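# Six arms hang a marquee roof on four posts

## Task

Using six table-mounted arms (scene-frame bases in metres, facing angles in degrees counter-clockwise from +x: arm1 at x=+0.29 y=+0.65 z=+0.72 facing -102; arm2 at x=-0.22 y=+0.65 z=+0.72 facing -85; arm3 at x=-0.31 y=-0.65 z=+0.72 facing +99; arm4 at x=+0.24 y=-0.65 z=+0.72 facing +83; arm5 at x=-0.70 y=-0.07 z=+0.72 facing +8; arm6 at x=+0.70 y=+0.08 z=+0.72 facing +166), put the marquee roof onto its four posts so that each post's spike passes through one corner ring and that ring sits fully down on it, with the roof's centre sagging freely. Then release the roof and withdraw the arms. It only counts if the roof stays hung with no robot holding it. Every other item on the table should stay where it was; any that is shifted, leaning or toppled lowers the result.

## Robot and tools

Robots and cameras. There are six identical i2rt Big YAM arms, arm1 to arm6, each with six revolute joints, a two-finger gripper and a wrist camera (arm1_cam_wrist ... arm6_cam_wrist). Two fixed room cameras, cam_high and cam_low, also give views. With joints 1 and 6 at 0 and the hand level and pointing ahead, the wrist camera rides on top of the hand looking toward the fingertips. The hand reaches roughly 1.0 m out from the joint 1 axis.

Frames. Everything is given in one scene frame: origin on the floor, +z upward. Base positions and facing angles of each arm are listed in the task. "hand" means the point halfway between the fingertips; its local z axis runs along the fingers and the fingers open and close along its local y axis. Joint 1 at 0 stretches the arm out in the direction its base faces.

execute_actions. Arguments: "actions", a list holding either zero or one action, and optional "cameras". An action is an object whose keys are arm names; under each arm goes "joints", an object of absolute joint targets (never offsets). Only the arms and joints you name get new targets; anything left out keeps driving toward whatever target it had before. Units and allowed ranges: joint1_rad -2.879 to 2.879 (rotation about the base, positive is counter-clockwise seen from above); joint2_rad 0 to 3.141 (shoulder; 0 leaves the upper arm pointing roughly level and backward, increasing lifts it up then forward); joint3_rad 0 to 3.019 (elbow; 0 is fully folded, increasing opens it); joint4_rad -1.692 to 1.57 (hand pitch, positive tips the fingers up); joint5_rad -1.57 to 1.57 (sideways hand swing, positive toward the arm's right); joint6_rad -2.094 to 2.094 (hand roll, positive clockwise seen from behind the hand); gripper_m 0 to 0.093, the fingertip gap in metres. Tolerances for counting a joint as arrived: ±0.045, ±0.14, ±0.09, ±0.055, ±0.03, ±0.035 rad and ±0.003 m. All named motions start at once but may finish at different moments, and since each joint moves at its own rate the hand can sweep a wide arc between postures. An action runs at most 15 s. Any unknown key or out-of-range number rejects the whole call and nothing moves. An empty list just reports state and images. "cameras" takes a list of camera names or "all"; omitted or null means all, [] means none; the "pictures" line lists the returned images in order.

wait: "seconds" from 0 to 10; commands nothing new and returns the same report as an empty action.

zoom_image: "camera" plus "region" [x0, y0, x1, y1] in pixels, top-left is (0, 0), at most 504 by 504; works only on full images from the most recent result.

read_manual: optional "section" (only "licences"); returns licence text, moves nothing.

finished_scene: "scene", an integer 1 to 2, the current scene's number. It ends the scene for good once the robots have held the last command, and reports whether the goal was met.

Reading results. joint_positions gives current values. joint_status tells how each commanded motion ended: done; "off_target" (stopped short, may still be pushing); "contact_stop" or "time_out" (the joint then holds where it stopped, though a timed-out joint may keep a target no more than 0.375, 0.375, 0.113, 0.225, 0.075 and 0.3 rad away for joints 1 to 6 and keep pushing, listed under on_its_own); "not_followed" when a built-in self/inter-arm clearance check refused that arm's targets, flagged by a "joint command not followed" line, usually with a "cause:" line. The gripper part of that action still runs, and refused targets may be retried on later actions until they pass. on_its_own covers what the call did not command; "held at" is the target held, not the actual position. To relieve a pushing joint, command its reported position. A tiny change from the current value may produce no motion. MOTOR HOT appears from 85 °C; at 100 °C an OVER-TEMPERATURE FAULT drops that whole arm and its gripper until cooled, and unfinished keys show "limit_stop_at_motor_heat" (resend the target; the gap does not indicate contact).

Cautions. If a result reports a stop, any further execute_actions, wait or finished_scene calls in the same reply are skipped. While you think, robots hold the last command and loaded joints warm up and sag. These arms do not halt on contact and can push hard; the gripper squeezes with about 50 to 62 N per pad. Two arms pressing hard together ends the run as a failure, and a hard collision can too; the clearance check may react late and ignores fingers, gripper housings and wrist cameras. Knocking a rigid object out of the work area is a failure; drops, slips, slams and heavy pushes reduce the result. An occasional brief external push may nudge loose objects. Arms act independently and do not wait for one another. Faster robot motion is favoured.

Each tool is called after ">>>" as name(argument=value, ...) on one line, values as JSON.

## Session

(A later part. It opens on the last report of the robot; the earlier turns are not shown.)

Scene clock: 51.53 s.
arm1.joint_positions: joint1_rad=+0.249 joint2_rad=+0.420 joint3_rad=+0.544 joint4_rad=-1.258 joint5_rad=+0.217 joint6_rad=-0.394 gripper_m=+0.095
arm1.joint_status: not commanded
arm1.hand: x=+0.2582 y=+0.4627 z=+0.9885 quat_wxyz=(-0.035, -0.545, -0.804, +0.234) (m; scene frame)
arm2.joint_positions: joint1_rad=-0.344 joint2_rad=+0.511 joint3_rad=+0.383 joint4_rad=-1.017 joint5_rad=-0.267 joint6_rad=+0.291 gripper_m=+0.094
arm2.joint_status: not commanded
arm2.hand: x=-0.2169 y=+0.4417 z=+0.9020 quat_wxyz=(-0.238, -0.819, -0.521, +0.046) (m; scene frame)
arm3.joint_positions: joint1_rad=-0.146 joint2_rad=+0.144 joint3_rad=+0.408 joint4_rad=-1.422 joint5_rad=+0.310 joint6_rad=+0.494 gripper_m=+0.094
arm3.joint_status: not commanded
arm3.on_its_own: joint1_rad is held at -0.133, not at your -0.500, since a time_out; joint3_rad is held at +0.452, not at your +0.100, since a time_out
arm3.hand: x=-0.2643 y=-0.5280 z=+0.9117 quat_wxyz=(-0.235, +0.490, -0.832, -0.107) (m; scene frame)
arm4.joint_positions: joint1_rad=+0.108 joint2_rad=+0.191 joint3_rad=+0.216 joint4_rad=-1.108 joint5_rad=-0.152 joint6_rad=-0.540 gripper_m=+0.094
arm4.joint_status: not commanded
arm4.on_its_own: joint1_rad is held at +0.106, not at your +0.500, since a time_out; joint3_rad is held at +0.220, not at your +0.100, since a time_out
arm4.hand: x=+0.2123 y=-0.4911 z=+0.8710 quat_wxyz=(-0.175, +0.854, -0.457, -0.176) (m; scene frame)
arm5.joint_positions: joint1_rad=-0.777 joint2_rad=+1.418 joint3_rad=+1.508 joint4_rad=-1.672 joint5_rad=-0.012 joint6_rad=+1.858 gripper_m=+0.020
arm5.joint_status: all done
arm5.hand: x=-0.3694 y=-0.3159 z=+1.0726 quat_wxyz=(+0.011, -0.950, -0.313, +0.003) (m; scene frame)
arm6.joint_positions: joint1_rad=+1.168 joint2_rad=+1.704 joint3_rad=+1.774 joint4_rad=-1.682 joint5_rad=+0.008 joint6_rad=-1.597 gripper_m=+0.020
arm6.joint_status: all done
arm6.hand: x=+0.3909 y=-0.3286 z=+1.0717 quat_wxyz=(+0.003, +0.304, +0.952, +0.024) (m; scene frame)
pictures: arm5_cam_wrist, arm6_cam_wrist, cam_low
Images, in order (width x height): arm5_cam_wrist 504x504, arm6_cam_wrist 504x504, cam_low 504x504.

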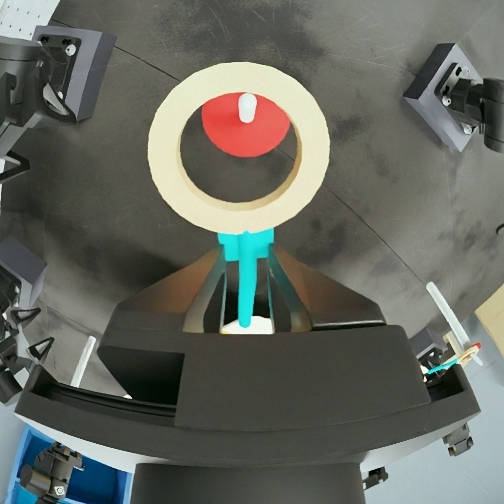

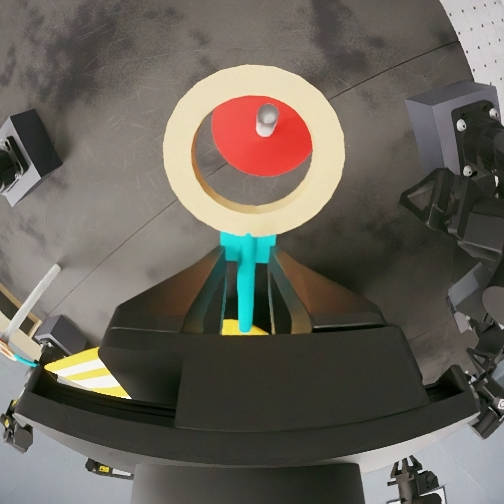

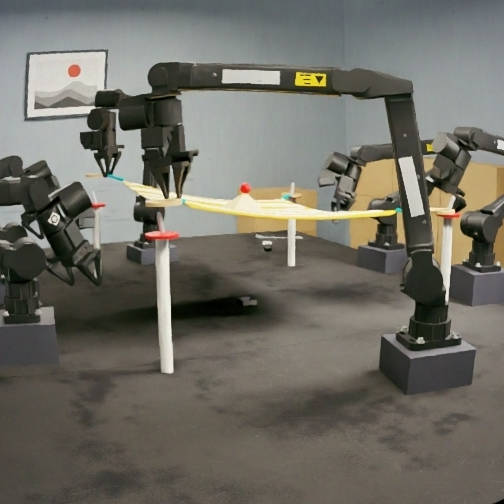

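>>> execute_actions(actions=[{"arm5":{"joints":{"joint1_rad":-0.83,"joint3_rad":1.43,"joint4_rad":-1.59}},"arm6":{"joints":{"joint1_rad":1.205,"joint3_rad":1.74,"joint4_rad":-1.6}}}], cameras=["arm5_cam_wrist","arm6_cam_wrist","cam_low"])

Scene clock: 54.53 s.
arm1.joint_positions: joint1_rad=+0.249 joint2_rad=+0.420 joint3_rad=+0.544 joint4_rad=-1.258 joint5_rad=+0.217 joint6_rad=-0.394 gripper_m=+0.095
arm1.joint_status: not commanded
arm1.hand: x=+0.2582 y=+0.4627 z=+0.9885 quat_wxyz=(-0.035, -0.545, -0.804, +0.234) (m; scene frame)
arm2.joint_positions: joint1_rad=-0.344 joint2_rad=+0.511 joint3_rad=+0.383 joint4_rad=-1.017 joint5_rad=-0.267 joint6_rad=+0.291 gripper_m=+0.094
arm2.joint_status: not commanded
arm2.hand: x=-0.2169 y=+0.4417 z=+0.9020 quat_wxyz=(-0.238, -0.819, -0.521, +0.046) (m; scene frame)
arm3.joint_positions: joint1_rad=-0.146 joint2_rad=+0.144 joint3_rad=+0.408 joint4_rad=-1.422 joint5_rad=+0.310 joint6_rad=+0.494 gripper_m=+0.094
arm3.joint_status: not commanded
arm3.on_its_own: joint1_rad is held at -0.133, not at your -0.500, since a time_out; joint3_rad is held at +0.452, not at your +0.100, since a time_out
arm3.hand: x=-0.2643 y=-0.5280 z=+0.9117 quat_wxyz=(-0.235, +0.490, -0.832, -0.107) (m; scene frame)
arm4.joint_positions: joint1_rad=+0.108 joint2_rad=+0.191 joint3_rad=+0.216 joint4_rad=-1.108 joint5_rad=-0.152 joint6_rad=-0.540 gripper_m=+0.094
arm4.joint_status: not commanded
arm4.on_its_own: joint1_rad is held at +0.106, not at your +0.500, since a time_out; joint3_rad is held at +0.220, not at your +0.100, since a time_out
arm4.hand: x=+0.2123 y=-0.4911 z=+0.8710 quat_wxyz=(-0.175, +0.854, -0.457, -0.176) (m; scene frame)
arm5.joint_positions: joint1_rad=-0.807 joint2_rad=+1.419 joint3_rad=+1.433 joint4_rad=-1.598 joint5_rad=-0.016 joint6_rad=+1.858 gripper_m=+0.020
arm5.joint_status: all done
arm5.hand: x=-0.3757 y=-0.3258 z=+1.0437 quat_wxyz=(+0.013, -0.954, -0.299, +0.002) (m; scene frame)
arm6.joint_positions: joint1_rad=+1.176 joint2_rad=+1.701 joint3_rad=+1.725 joint4_rad=-1.613 joint5_rad=+0.010 joint6_rad=-1.597 gripper_m=+0.020
arm6.joint_status: all done
arm6.hand: x=+0.3906 y=-0.3349 z=+1.0540 quat_wxyz=(-0.001, +0.301, +0.954, +0.014) (m; scene frame)
pictures: arm5_cam_wrist, arm6_cam_wrist, cam_low
Images, in order (width x height): arm5_cam_wrist 504x504, arm6_cam_wrist 504x504, cam_low 504x504.

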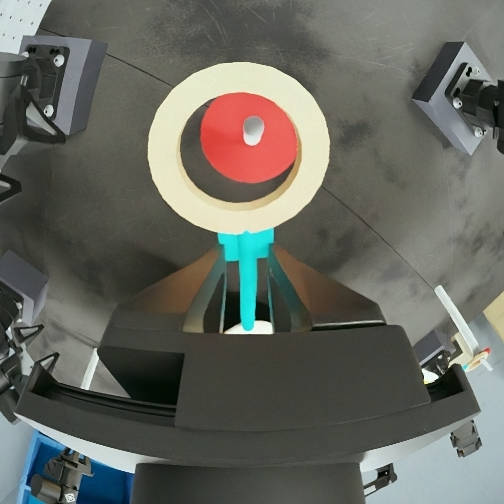

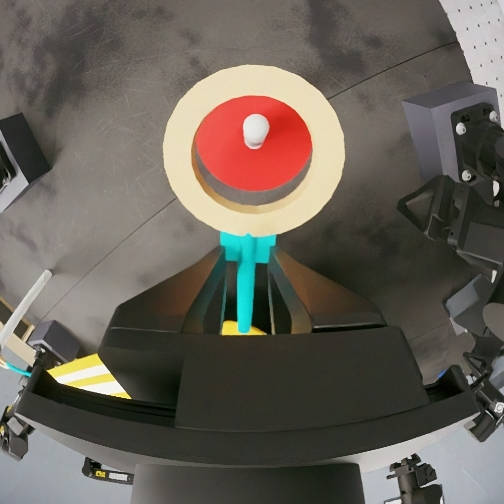

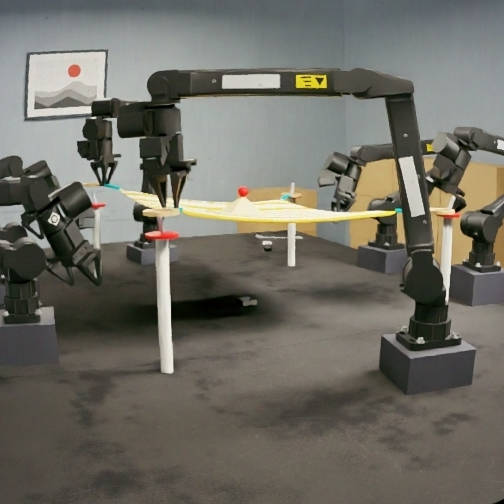

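>>> execute_actions(actions=[{"arm5":{"joints":{"joint3_rad":1.31,"joint4_rad":-1.47}},"arm6":{"joints":{"joint3_rad":1.66,"joint4_rad":-1.53}}}], cameras=["arm5_cam_wrist","arm6_cam_wrist","cam_low"])

Scene clock: 56.93 s.
arm1.joint_positions: joint1_rad=+0.249 joint2_rad=+0.420 joint3_rad=+0.544 joint4_rad=-1.258 joint5_rad=+0.217 joint6_rad=-0.394 gripper_m=+0.095
arm1.joint_status: not commanded
arm1.hand: x=+0.2582 y=+0.4627 z=+0.9885 quat_wxyz=(-0.035, -0.545, -0.804, +0.234) (m; scene frame)
arm2.joint_positions: joint1_rad=-0.344 joint2_rad=+0.511 joint3_rad=+0.383 joint4_rad=-1.017 joint5_rad=-0.267 joint6_rad=+0.291 gripper_m=+0.094
arm2.joint_status: not commanded
arm2.hand: x=-0.2169 y=+0.4417 z=+0.9020 quat_wxyz=(-0.238, -0.819, -0.521, +0.046) (m; scene frame)
arm3.joint_positions: joint1_rad=-0.146 joint2_rad=+0.144 joint3_rad=+0.408 joint4_rad=-1.422 joint5_rad=+0.310 joint6_rad=+0.494 gripper_m=+0.094
arm3.joint_status: not commanded
arm3.on_its_own: joint1_rad is held at -0.133, not at your -0.500, since a time_out; joint3_rad is held at +0.452, not at your +0.100, since a time_out
arm3.hand: x=-0.2643 y=-0.5280 z=+0.9117 quat_wxyz=(-0.235, +0.490, -0.832, -0.107) (m; scene frame)
arm4.joint_positions: joint1_rad=+0.108 joint2_rad=+0.191 joint3_rad=+0.216 joint4_rad=-1.108 joint5_rad=-0.152 joint6_rad=-0.540 gripper_m=+0.094
arm4.joint_status: not commanded
arm4.on_its_own: joint1_rad is held at +0.106, not at your +0.500, since a time_out; joint3_rad is held at +0.220, not at your +0.100, since a time_out
arm4.hand: x=+0.2123 y=-0.4911 z=+0.8710 quat_wxyz=(-0.175, +0.854, -0.457, -0.176) (m; scene frame)
arm5.joint_positions: joint1_rad=-0.807 joint2_rad=+1.419 joint3_rad=+1.313 joint4_rad=-1.477 joint5_rad=-0.017 joint6_rad=+1.858 gripper_m=+0.020
arm5.joint_status: all done
arm5.hand: x=-0.3774 y=-0.3246 z=+0.9980 quat_wxyz=(+0.012, -0.954, -0.298, +0.001) (m; scene frame)
arm6.joint_positions: joint1_rad=+1.176 joint2_rad=+1.698 joint3_rad=+1.642 joint4_rad=-1.542 joint5_rad=+0.010 joint6_rad=-1.597 gripper_m=+0.020
arm6.joint_status: all done
arm6.hand: x=+0.3930 y=-0.3317 z=+1.0238 quat_wxyz=(+0.000, +0.301, +0.954, +0.018) (m; scene frame)
pictures: arm5_cam_wrist, arm6_cam_wrist, cam_low
Images, in order (width x height): arm5_cam_wrist 504x504, arm6_cam_wrist 504x504, cam_low 504x504.

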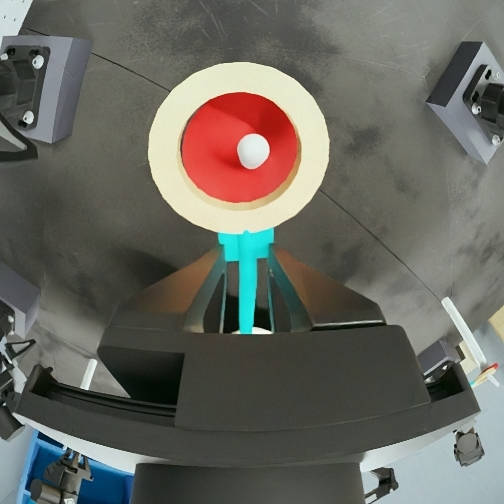

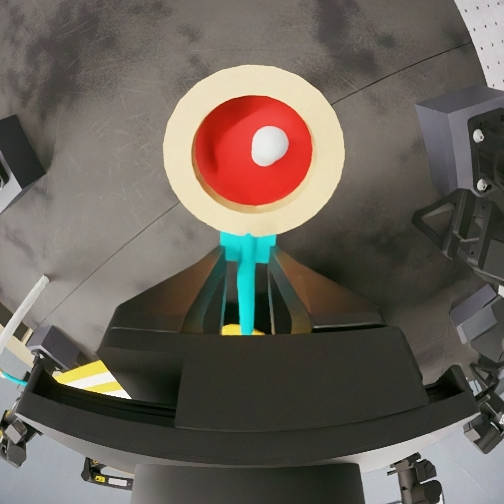

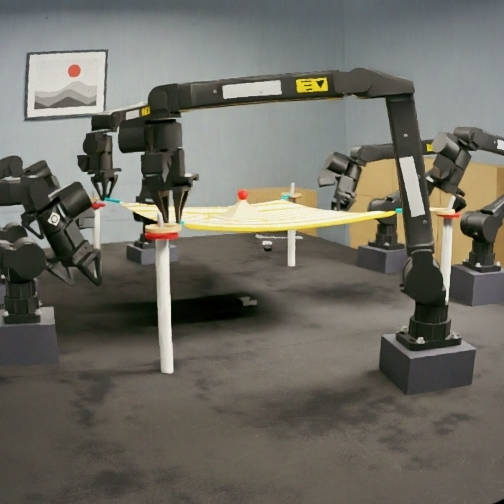

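>>> execute_actions(actions=[{"arm5":{"joints":{"joint1_rad":-0.79,"joint3_rad":1.28,"joint4_rad":-1.44}},"arm6":{"joints":{"joint1_rad":1.16,"joint3_rad":1.635,"joint4_rad":-1.5}}}], cameras=["arm5_cam_wrist","arm6_cam_wrist","cam_low"])

>>> execute_actions(actions=[{"arm5":{"joints":{"gripper_m":0.05}},"arm6":{"joints":{"gripper_m":0.05}}}], cameras=[])

>>> execute_actions(actions=[{"arm5":{"joints":{"joint2_rad":1.2,"joint3_rad":1.5}},"arm6":{"joints":{"joint2_rad":1.4,"joint3_rad":1.75}}}], cameras=["arm5_cam_wrist","arm6_cam_wrist","cam_low","cam_high"])

>>> zoom_image(camera="cam_low", region=[60, 150, 500, 280])

Scene clock: 60.60 s.
arm1.joint_positions: joint1_rad=+0.249 joint2_rad=+0.420 joint3_rad=+0.544 joint4_rad=-1.258 joint5_rad=+0.217 joint6_rad=-0.394 gripper_m=+0.095
arm1.joint_status: not commanded
arm1.hand: x=+0.2582 y=+0.4627 z=+0.9885 quat_wxyz=(-0.035, -0.545, -0.804, +0.234) (m; scene frame)
arm2.joint_positions: joint1_rad=-0.344 joint2_rad=+0.511 joint3_rad=+0.383 joint4_rad=-1.017 joint5_rad=-0.267 joint6_rad=+0.291 gripper_m=+0.094
arm2.joint_status: not commanded
arm2.hand: x=-0.2169 y=+0.4417 z=+0.9020 quat_wxyz=(-0.238, -0.819, -0.521, +0.046) (m; scene frame)
arm3.joint_positions: joint1_rad=-0.146 joint2_rad=+0.144 joint3_rad=+0.408 joint4_rad=-1.422 joint5_rad=+0.310 joint6_rad=+0.494 gripper_m=+0.094
arm3.joint_status: not commanded
arm3.on_its_own: joint1_rad is held at -0.133, not at your -0.500, since a time_out; joint3_rad is held at +0.452, not at your +0.100, since a time_out
arm3.hand: x=-0.2643 y=-0.5280 z=+0.9117 quat_wxyz=(-0.235, +0.490, -0.832, -0.107) (m; scene frame)
arm4.joint_positions: joint1_rad=+0.108 joint2_rad=+0.191 joint3_rad=+0.216 joint4_rad=-1.108 joint5_rad=-0.152 joint6_rad=-0.540 gripper_m=+0.094
arm4.joint_status: not commanded
arm4.on_its_own: joint1_rad is held at +0.106, not at your +0.500, since a time_out; joint3_rad is held at +0.220, not at your +0.100, since a time_out
arm4.hand: x=+0.2123 y=-0.4911 z=+0.8710 quat_wxyz=(-0.175, +0.854, -0.457, -0.176) (m; scene frame)
arm5.joint_positions: joint1_rad=-0.776 joint2_rad=+1.419 joint3_rad=+1.287 joint4_rad=-1.449 joint5_rad=-0.016 joint6_rad=+1.858 gripper_m=+0.020
arm5.joint_status: all done
arm5.hand: x=-0.3704 y=-0.3139 z=+0.9880 quat_wxyz=(+0.012, -0.949, -0.314, +0.001) (m; scene frame)
arm6.joint_positions: joint1_rad=+1.156 joint2_rad=+1.698 joint3_rad=+1.623 joint4_rad=-1.512 joint5_rad=+0.010 joint6_rad=-1.597 gripper_m=+0.020
arm6.joint_status: all done
arm6.hand: x=+0.3837 y=-0.3274 z=+1.0166 quat_wxyz=(-0.001, +0.310, +0.951, +0.013) (m; scene frame)
pictures: arm5_cam_wrist, arm6_cam_wrist, cam_low
Images, in order (width x height): arm5_cam_wrist 504x504, arm6_cam_wrist 504x504, cam_low 504x504.

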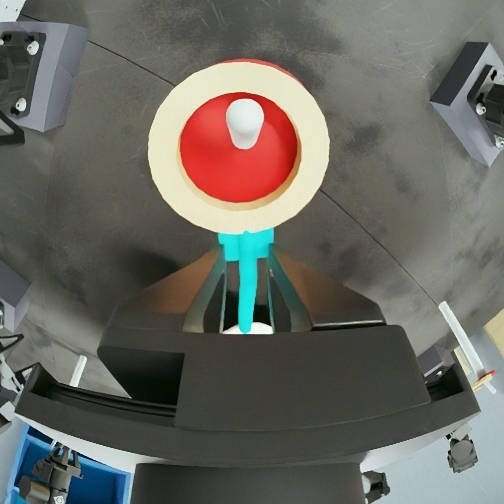

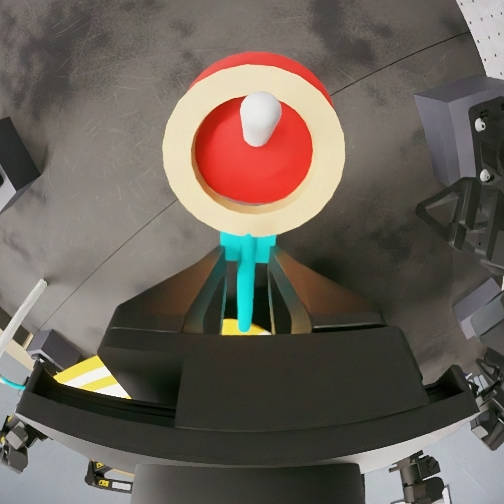

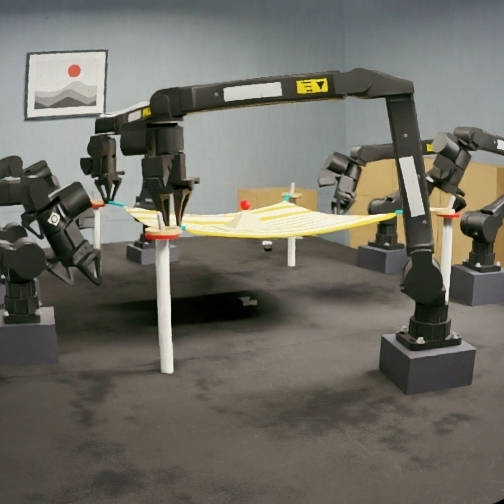

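Scene clock: 61.23 s.
arm1.joint_positions: joint1_rad=+0.249 joint2_rad=+0.420 joint3_rad=+0.544 joint4_rad=-1.258 joint5_rad=+0.217 joint6_rad=-0.394 gripper_m=+0.095
arm1.joint_status: not commanded
arm1.hand: x=+0.2582 y=+0.4627 z=+0.9885 quat_wxyz=(-0.035, -0.545, -0.804, +0.234) (m; scene frame)
arm2.joint_positions: joint1_rad=-0.344 joint2_rad=+0.511 joint3_rad=+0.383 joint4_rad=-1.017 joint5_rad=-0.267 joint6_rad=+0.291 gripper_m=+0.094
arm2.joint_status: not commanded
arm2.hand: x=-0.2169 y=+0.4417 z=+0.9020 quat_wxyz=(-0.238, -0.819, -0.521, +0.046) (m; scene frame)
arm3.joint_positions: joint1_rad=-0.146 joint2_rad=+0.144 joint3_rad=+0.408 joint4_rad=-1.422 joint5_rad=+0.310 joint6_rad=+0.494 gripper_m=+0.094
arm3.joint_status: not commanded
arm3.on_its_own: joint1_rad is held at -0.133, not at your -0.500, since a time_out; joint3_rad is held at +0.452, not at your +0.100, since a time_out
arm3.hand: x=-0.2643 y=-0.5280 z=+0.9117 quat_wxyz=(-0.235, +0.490, -0.832, -0.107) (m; scene frame)
arm4.joint_positions: joint1_rad=+0.108 joint2_rad=+0.191 joint3_rad=+0.216 joint4_rad=-1.108 joint5_rad=-0.152 joint6_rad=-0.540 gripper_m=+0.094
arm4.joint_status: not commanded
arm4.on_its_own: joint1_rad is held at +0.106, not at your +0.500, since a time_out; joint3_rad is held at +0.220, not at your +0.100, since a time_out
arm4.hand: x=+0.2123 y=-0.4911 z=+0.8710 quat_wxyz=(-0.175, +0.854, -0.457, -0.176) (m; scene frame)
arm5.joint_positions: joint1_rad=-0.783 joint2_rad=+1.419 joint3_rad=+1.287 joint4_rad=-1.449 joint5_rad=-0.004 joint6_rad=+1.858 gripper_m=+0.050
arm5.joint_status: all done
arm5.hand: x=-0.3735 y=-0.3181 z=+0.9880 quat_wxyz=(+0.008, -0.951, -0.310, +0.006) (m; scene frame)
arm6.joint_positions: joint1_rad=+1.156 joint2_rad=+1.698 joint3_rad=+1.623 joint4_rad=-1.512 joint5_rad=+0.004 joint6_rad=-1.597 gripper_m=+0.050
arm6.joint_status: all done
arm6.hand: x=+0.3846 y=-0.3281 z=+1.0166 quat_wxyz=(+0.002, +0.310, +0.951, +0.012) (m; scene frame)
pictures: none
No camera images: the call's "cameras" was empty. Leave "cameras" out to get every camera's image.

Scene clock: 62.67 s.
arm1.joint_positions: joint1_rad=+0.249 joint2_rad=+0.420 joint3_rad=+0.544 joint4_rad=-1.258 joint5_rad=+0.217 joint6_rad=-0.394 gripper_m=+0.095
arm1.joint_status: not commanded
arm1.hand: x=+0.2582 y=+0.4627 z=+0.9885 quat_wxyz=(-0.035, -0.545, -0.804, +0.234) (m; scene frame)
arm2.joint_positions: joint1_rad=-0.344 joint2_rad=+0.511 joint3_rad=+0.383 joint4_rad=-1.017 joint5_rad=-0.267 joint6_rad=+0.291 gripper_m=+0.094
arm2.joint_status: not commanded
arm2.hand: x=-0.2169 y=+0.4417 z=+0.9020 quat_wxyz=(-0.238, -0.819, -0.521, +0.046) (m; scene frame)
arm3.joint_positions: joint1_rad=-0.146 joint2_rad=+0.144 joint3_rad=+0.408 joint4_rad=-1.422 joint5_rad=+0.310 joint6_rad=+0.494 gripper_m=+0.094
arm3.joint_status: not commanded
arm3.on_its_own: joint1_rad is held at -0.133, not at your -0.500, since a time_out; joint3_rad is held at +0.452, not at your +0.100, since a time_out
arm3.hand: x=-0.2643 y=-0.5280 z=+0.9117 quat_wxyz=(-0.235, +0.490, -0.832, -0.107) (m; scene frame)
arm4.joint_positions: joint1_rad=+0.108 joint2_rad=+0.191 joint3_rad=+0.216 joint4_rad=-1.108 joint5_rad=-0.152 joint6_rad=-0.540 gripper_m=+0.094
arm4.joint_status: not commanded
arm4.on_its_own: joint1_rad is held at +0.106, not at your +0.500, since a time_out; joint3_rad is held at +0.220, not at your +0.100, since a time_out
arm4.hand: x=+0.2123 y=-0.4911 z=+0.8710 quat_wxyz=(-0.175, +0.854, -0.457, -0.176) (m; scene frame)
arm5.joint_positions: joint1_rad=-0.783 joint2_rad=+1.207 joint3_rad=+1.473 joint4_rad=-1.449 joint5_rad=-0.003 joint6_rad=+1.858 gripper_m=+0.050
arm5.joint_status: all done
arm5.hand: x=-0.3684 y=-0.3211 z=+1.1501 quat_wxyz=(-0.155, -0.934, -0.305, -0.106) (m; scene frame)
arm6.joint_positions: joint1_rad=+1.156 joint2_rad=+1.409 joint3_rad=+1.732 joint4_rad=-1.510 joint5_rad=+0.004 joint6_rad=-1.597 gripper_m=+0.050
arm6.joint_status: all done
arm6.hand: x=+0.4035 y=-0.3039 z=+1.2022 quat_wxyz=(-0.065, +0.305, +0.934, -0.175) (m; scene frame)
pictures: arm5_cam_wrist, arm6_cam_wrist, cam_high, cam_low
Images, in order (width x height): arm5_cam_wrist 504x504, arm6_cam_wrist 504x504, cam_high 504x504, cam_low 504x504.

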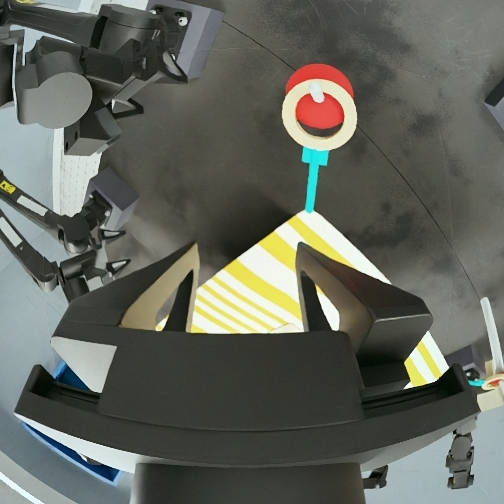

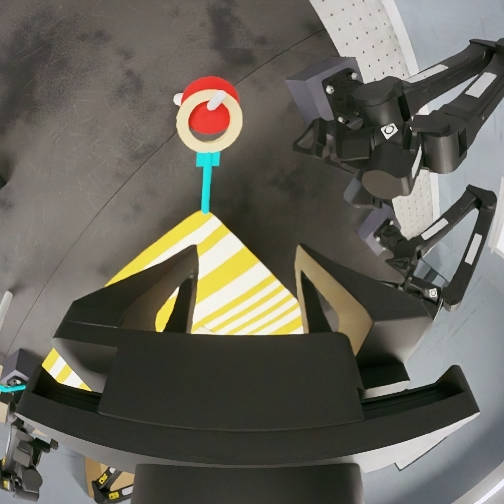

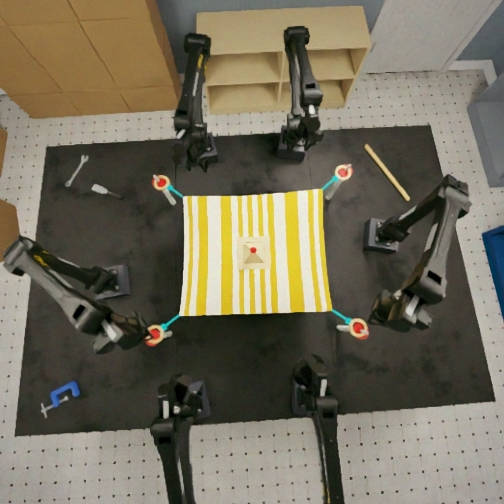

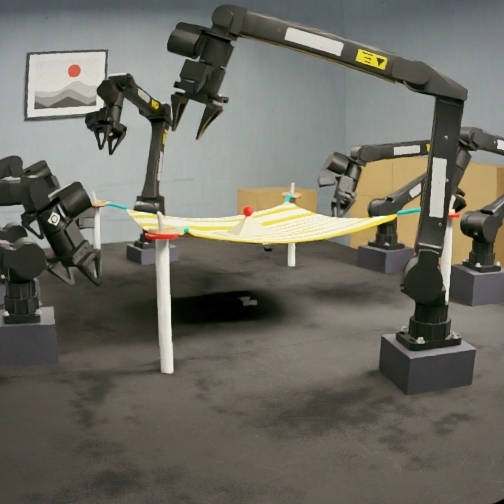

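Region (60, 150, 500, 280) of cam_low's 504x504 image, scaled by 1.145, with more detail than that image has; it fills the top 149 rows of this view, and the rest is white.

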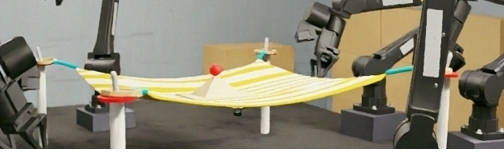

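>>> finished_scene(scene=1)

The scene is finished: the task was done.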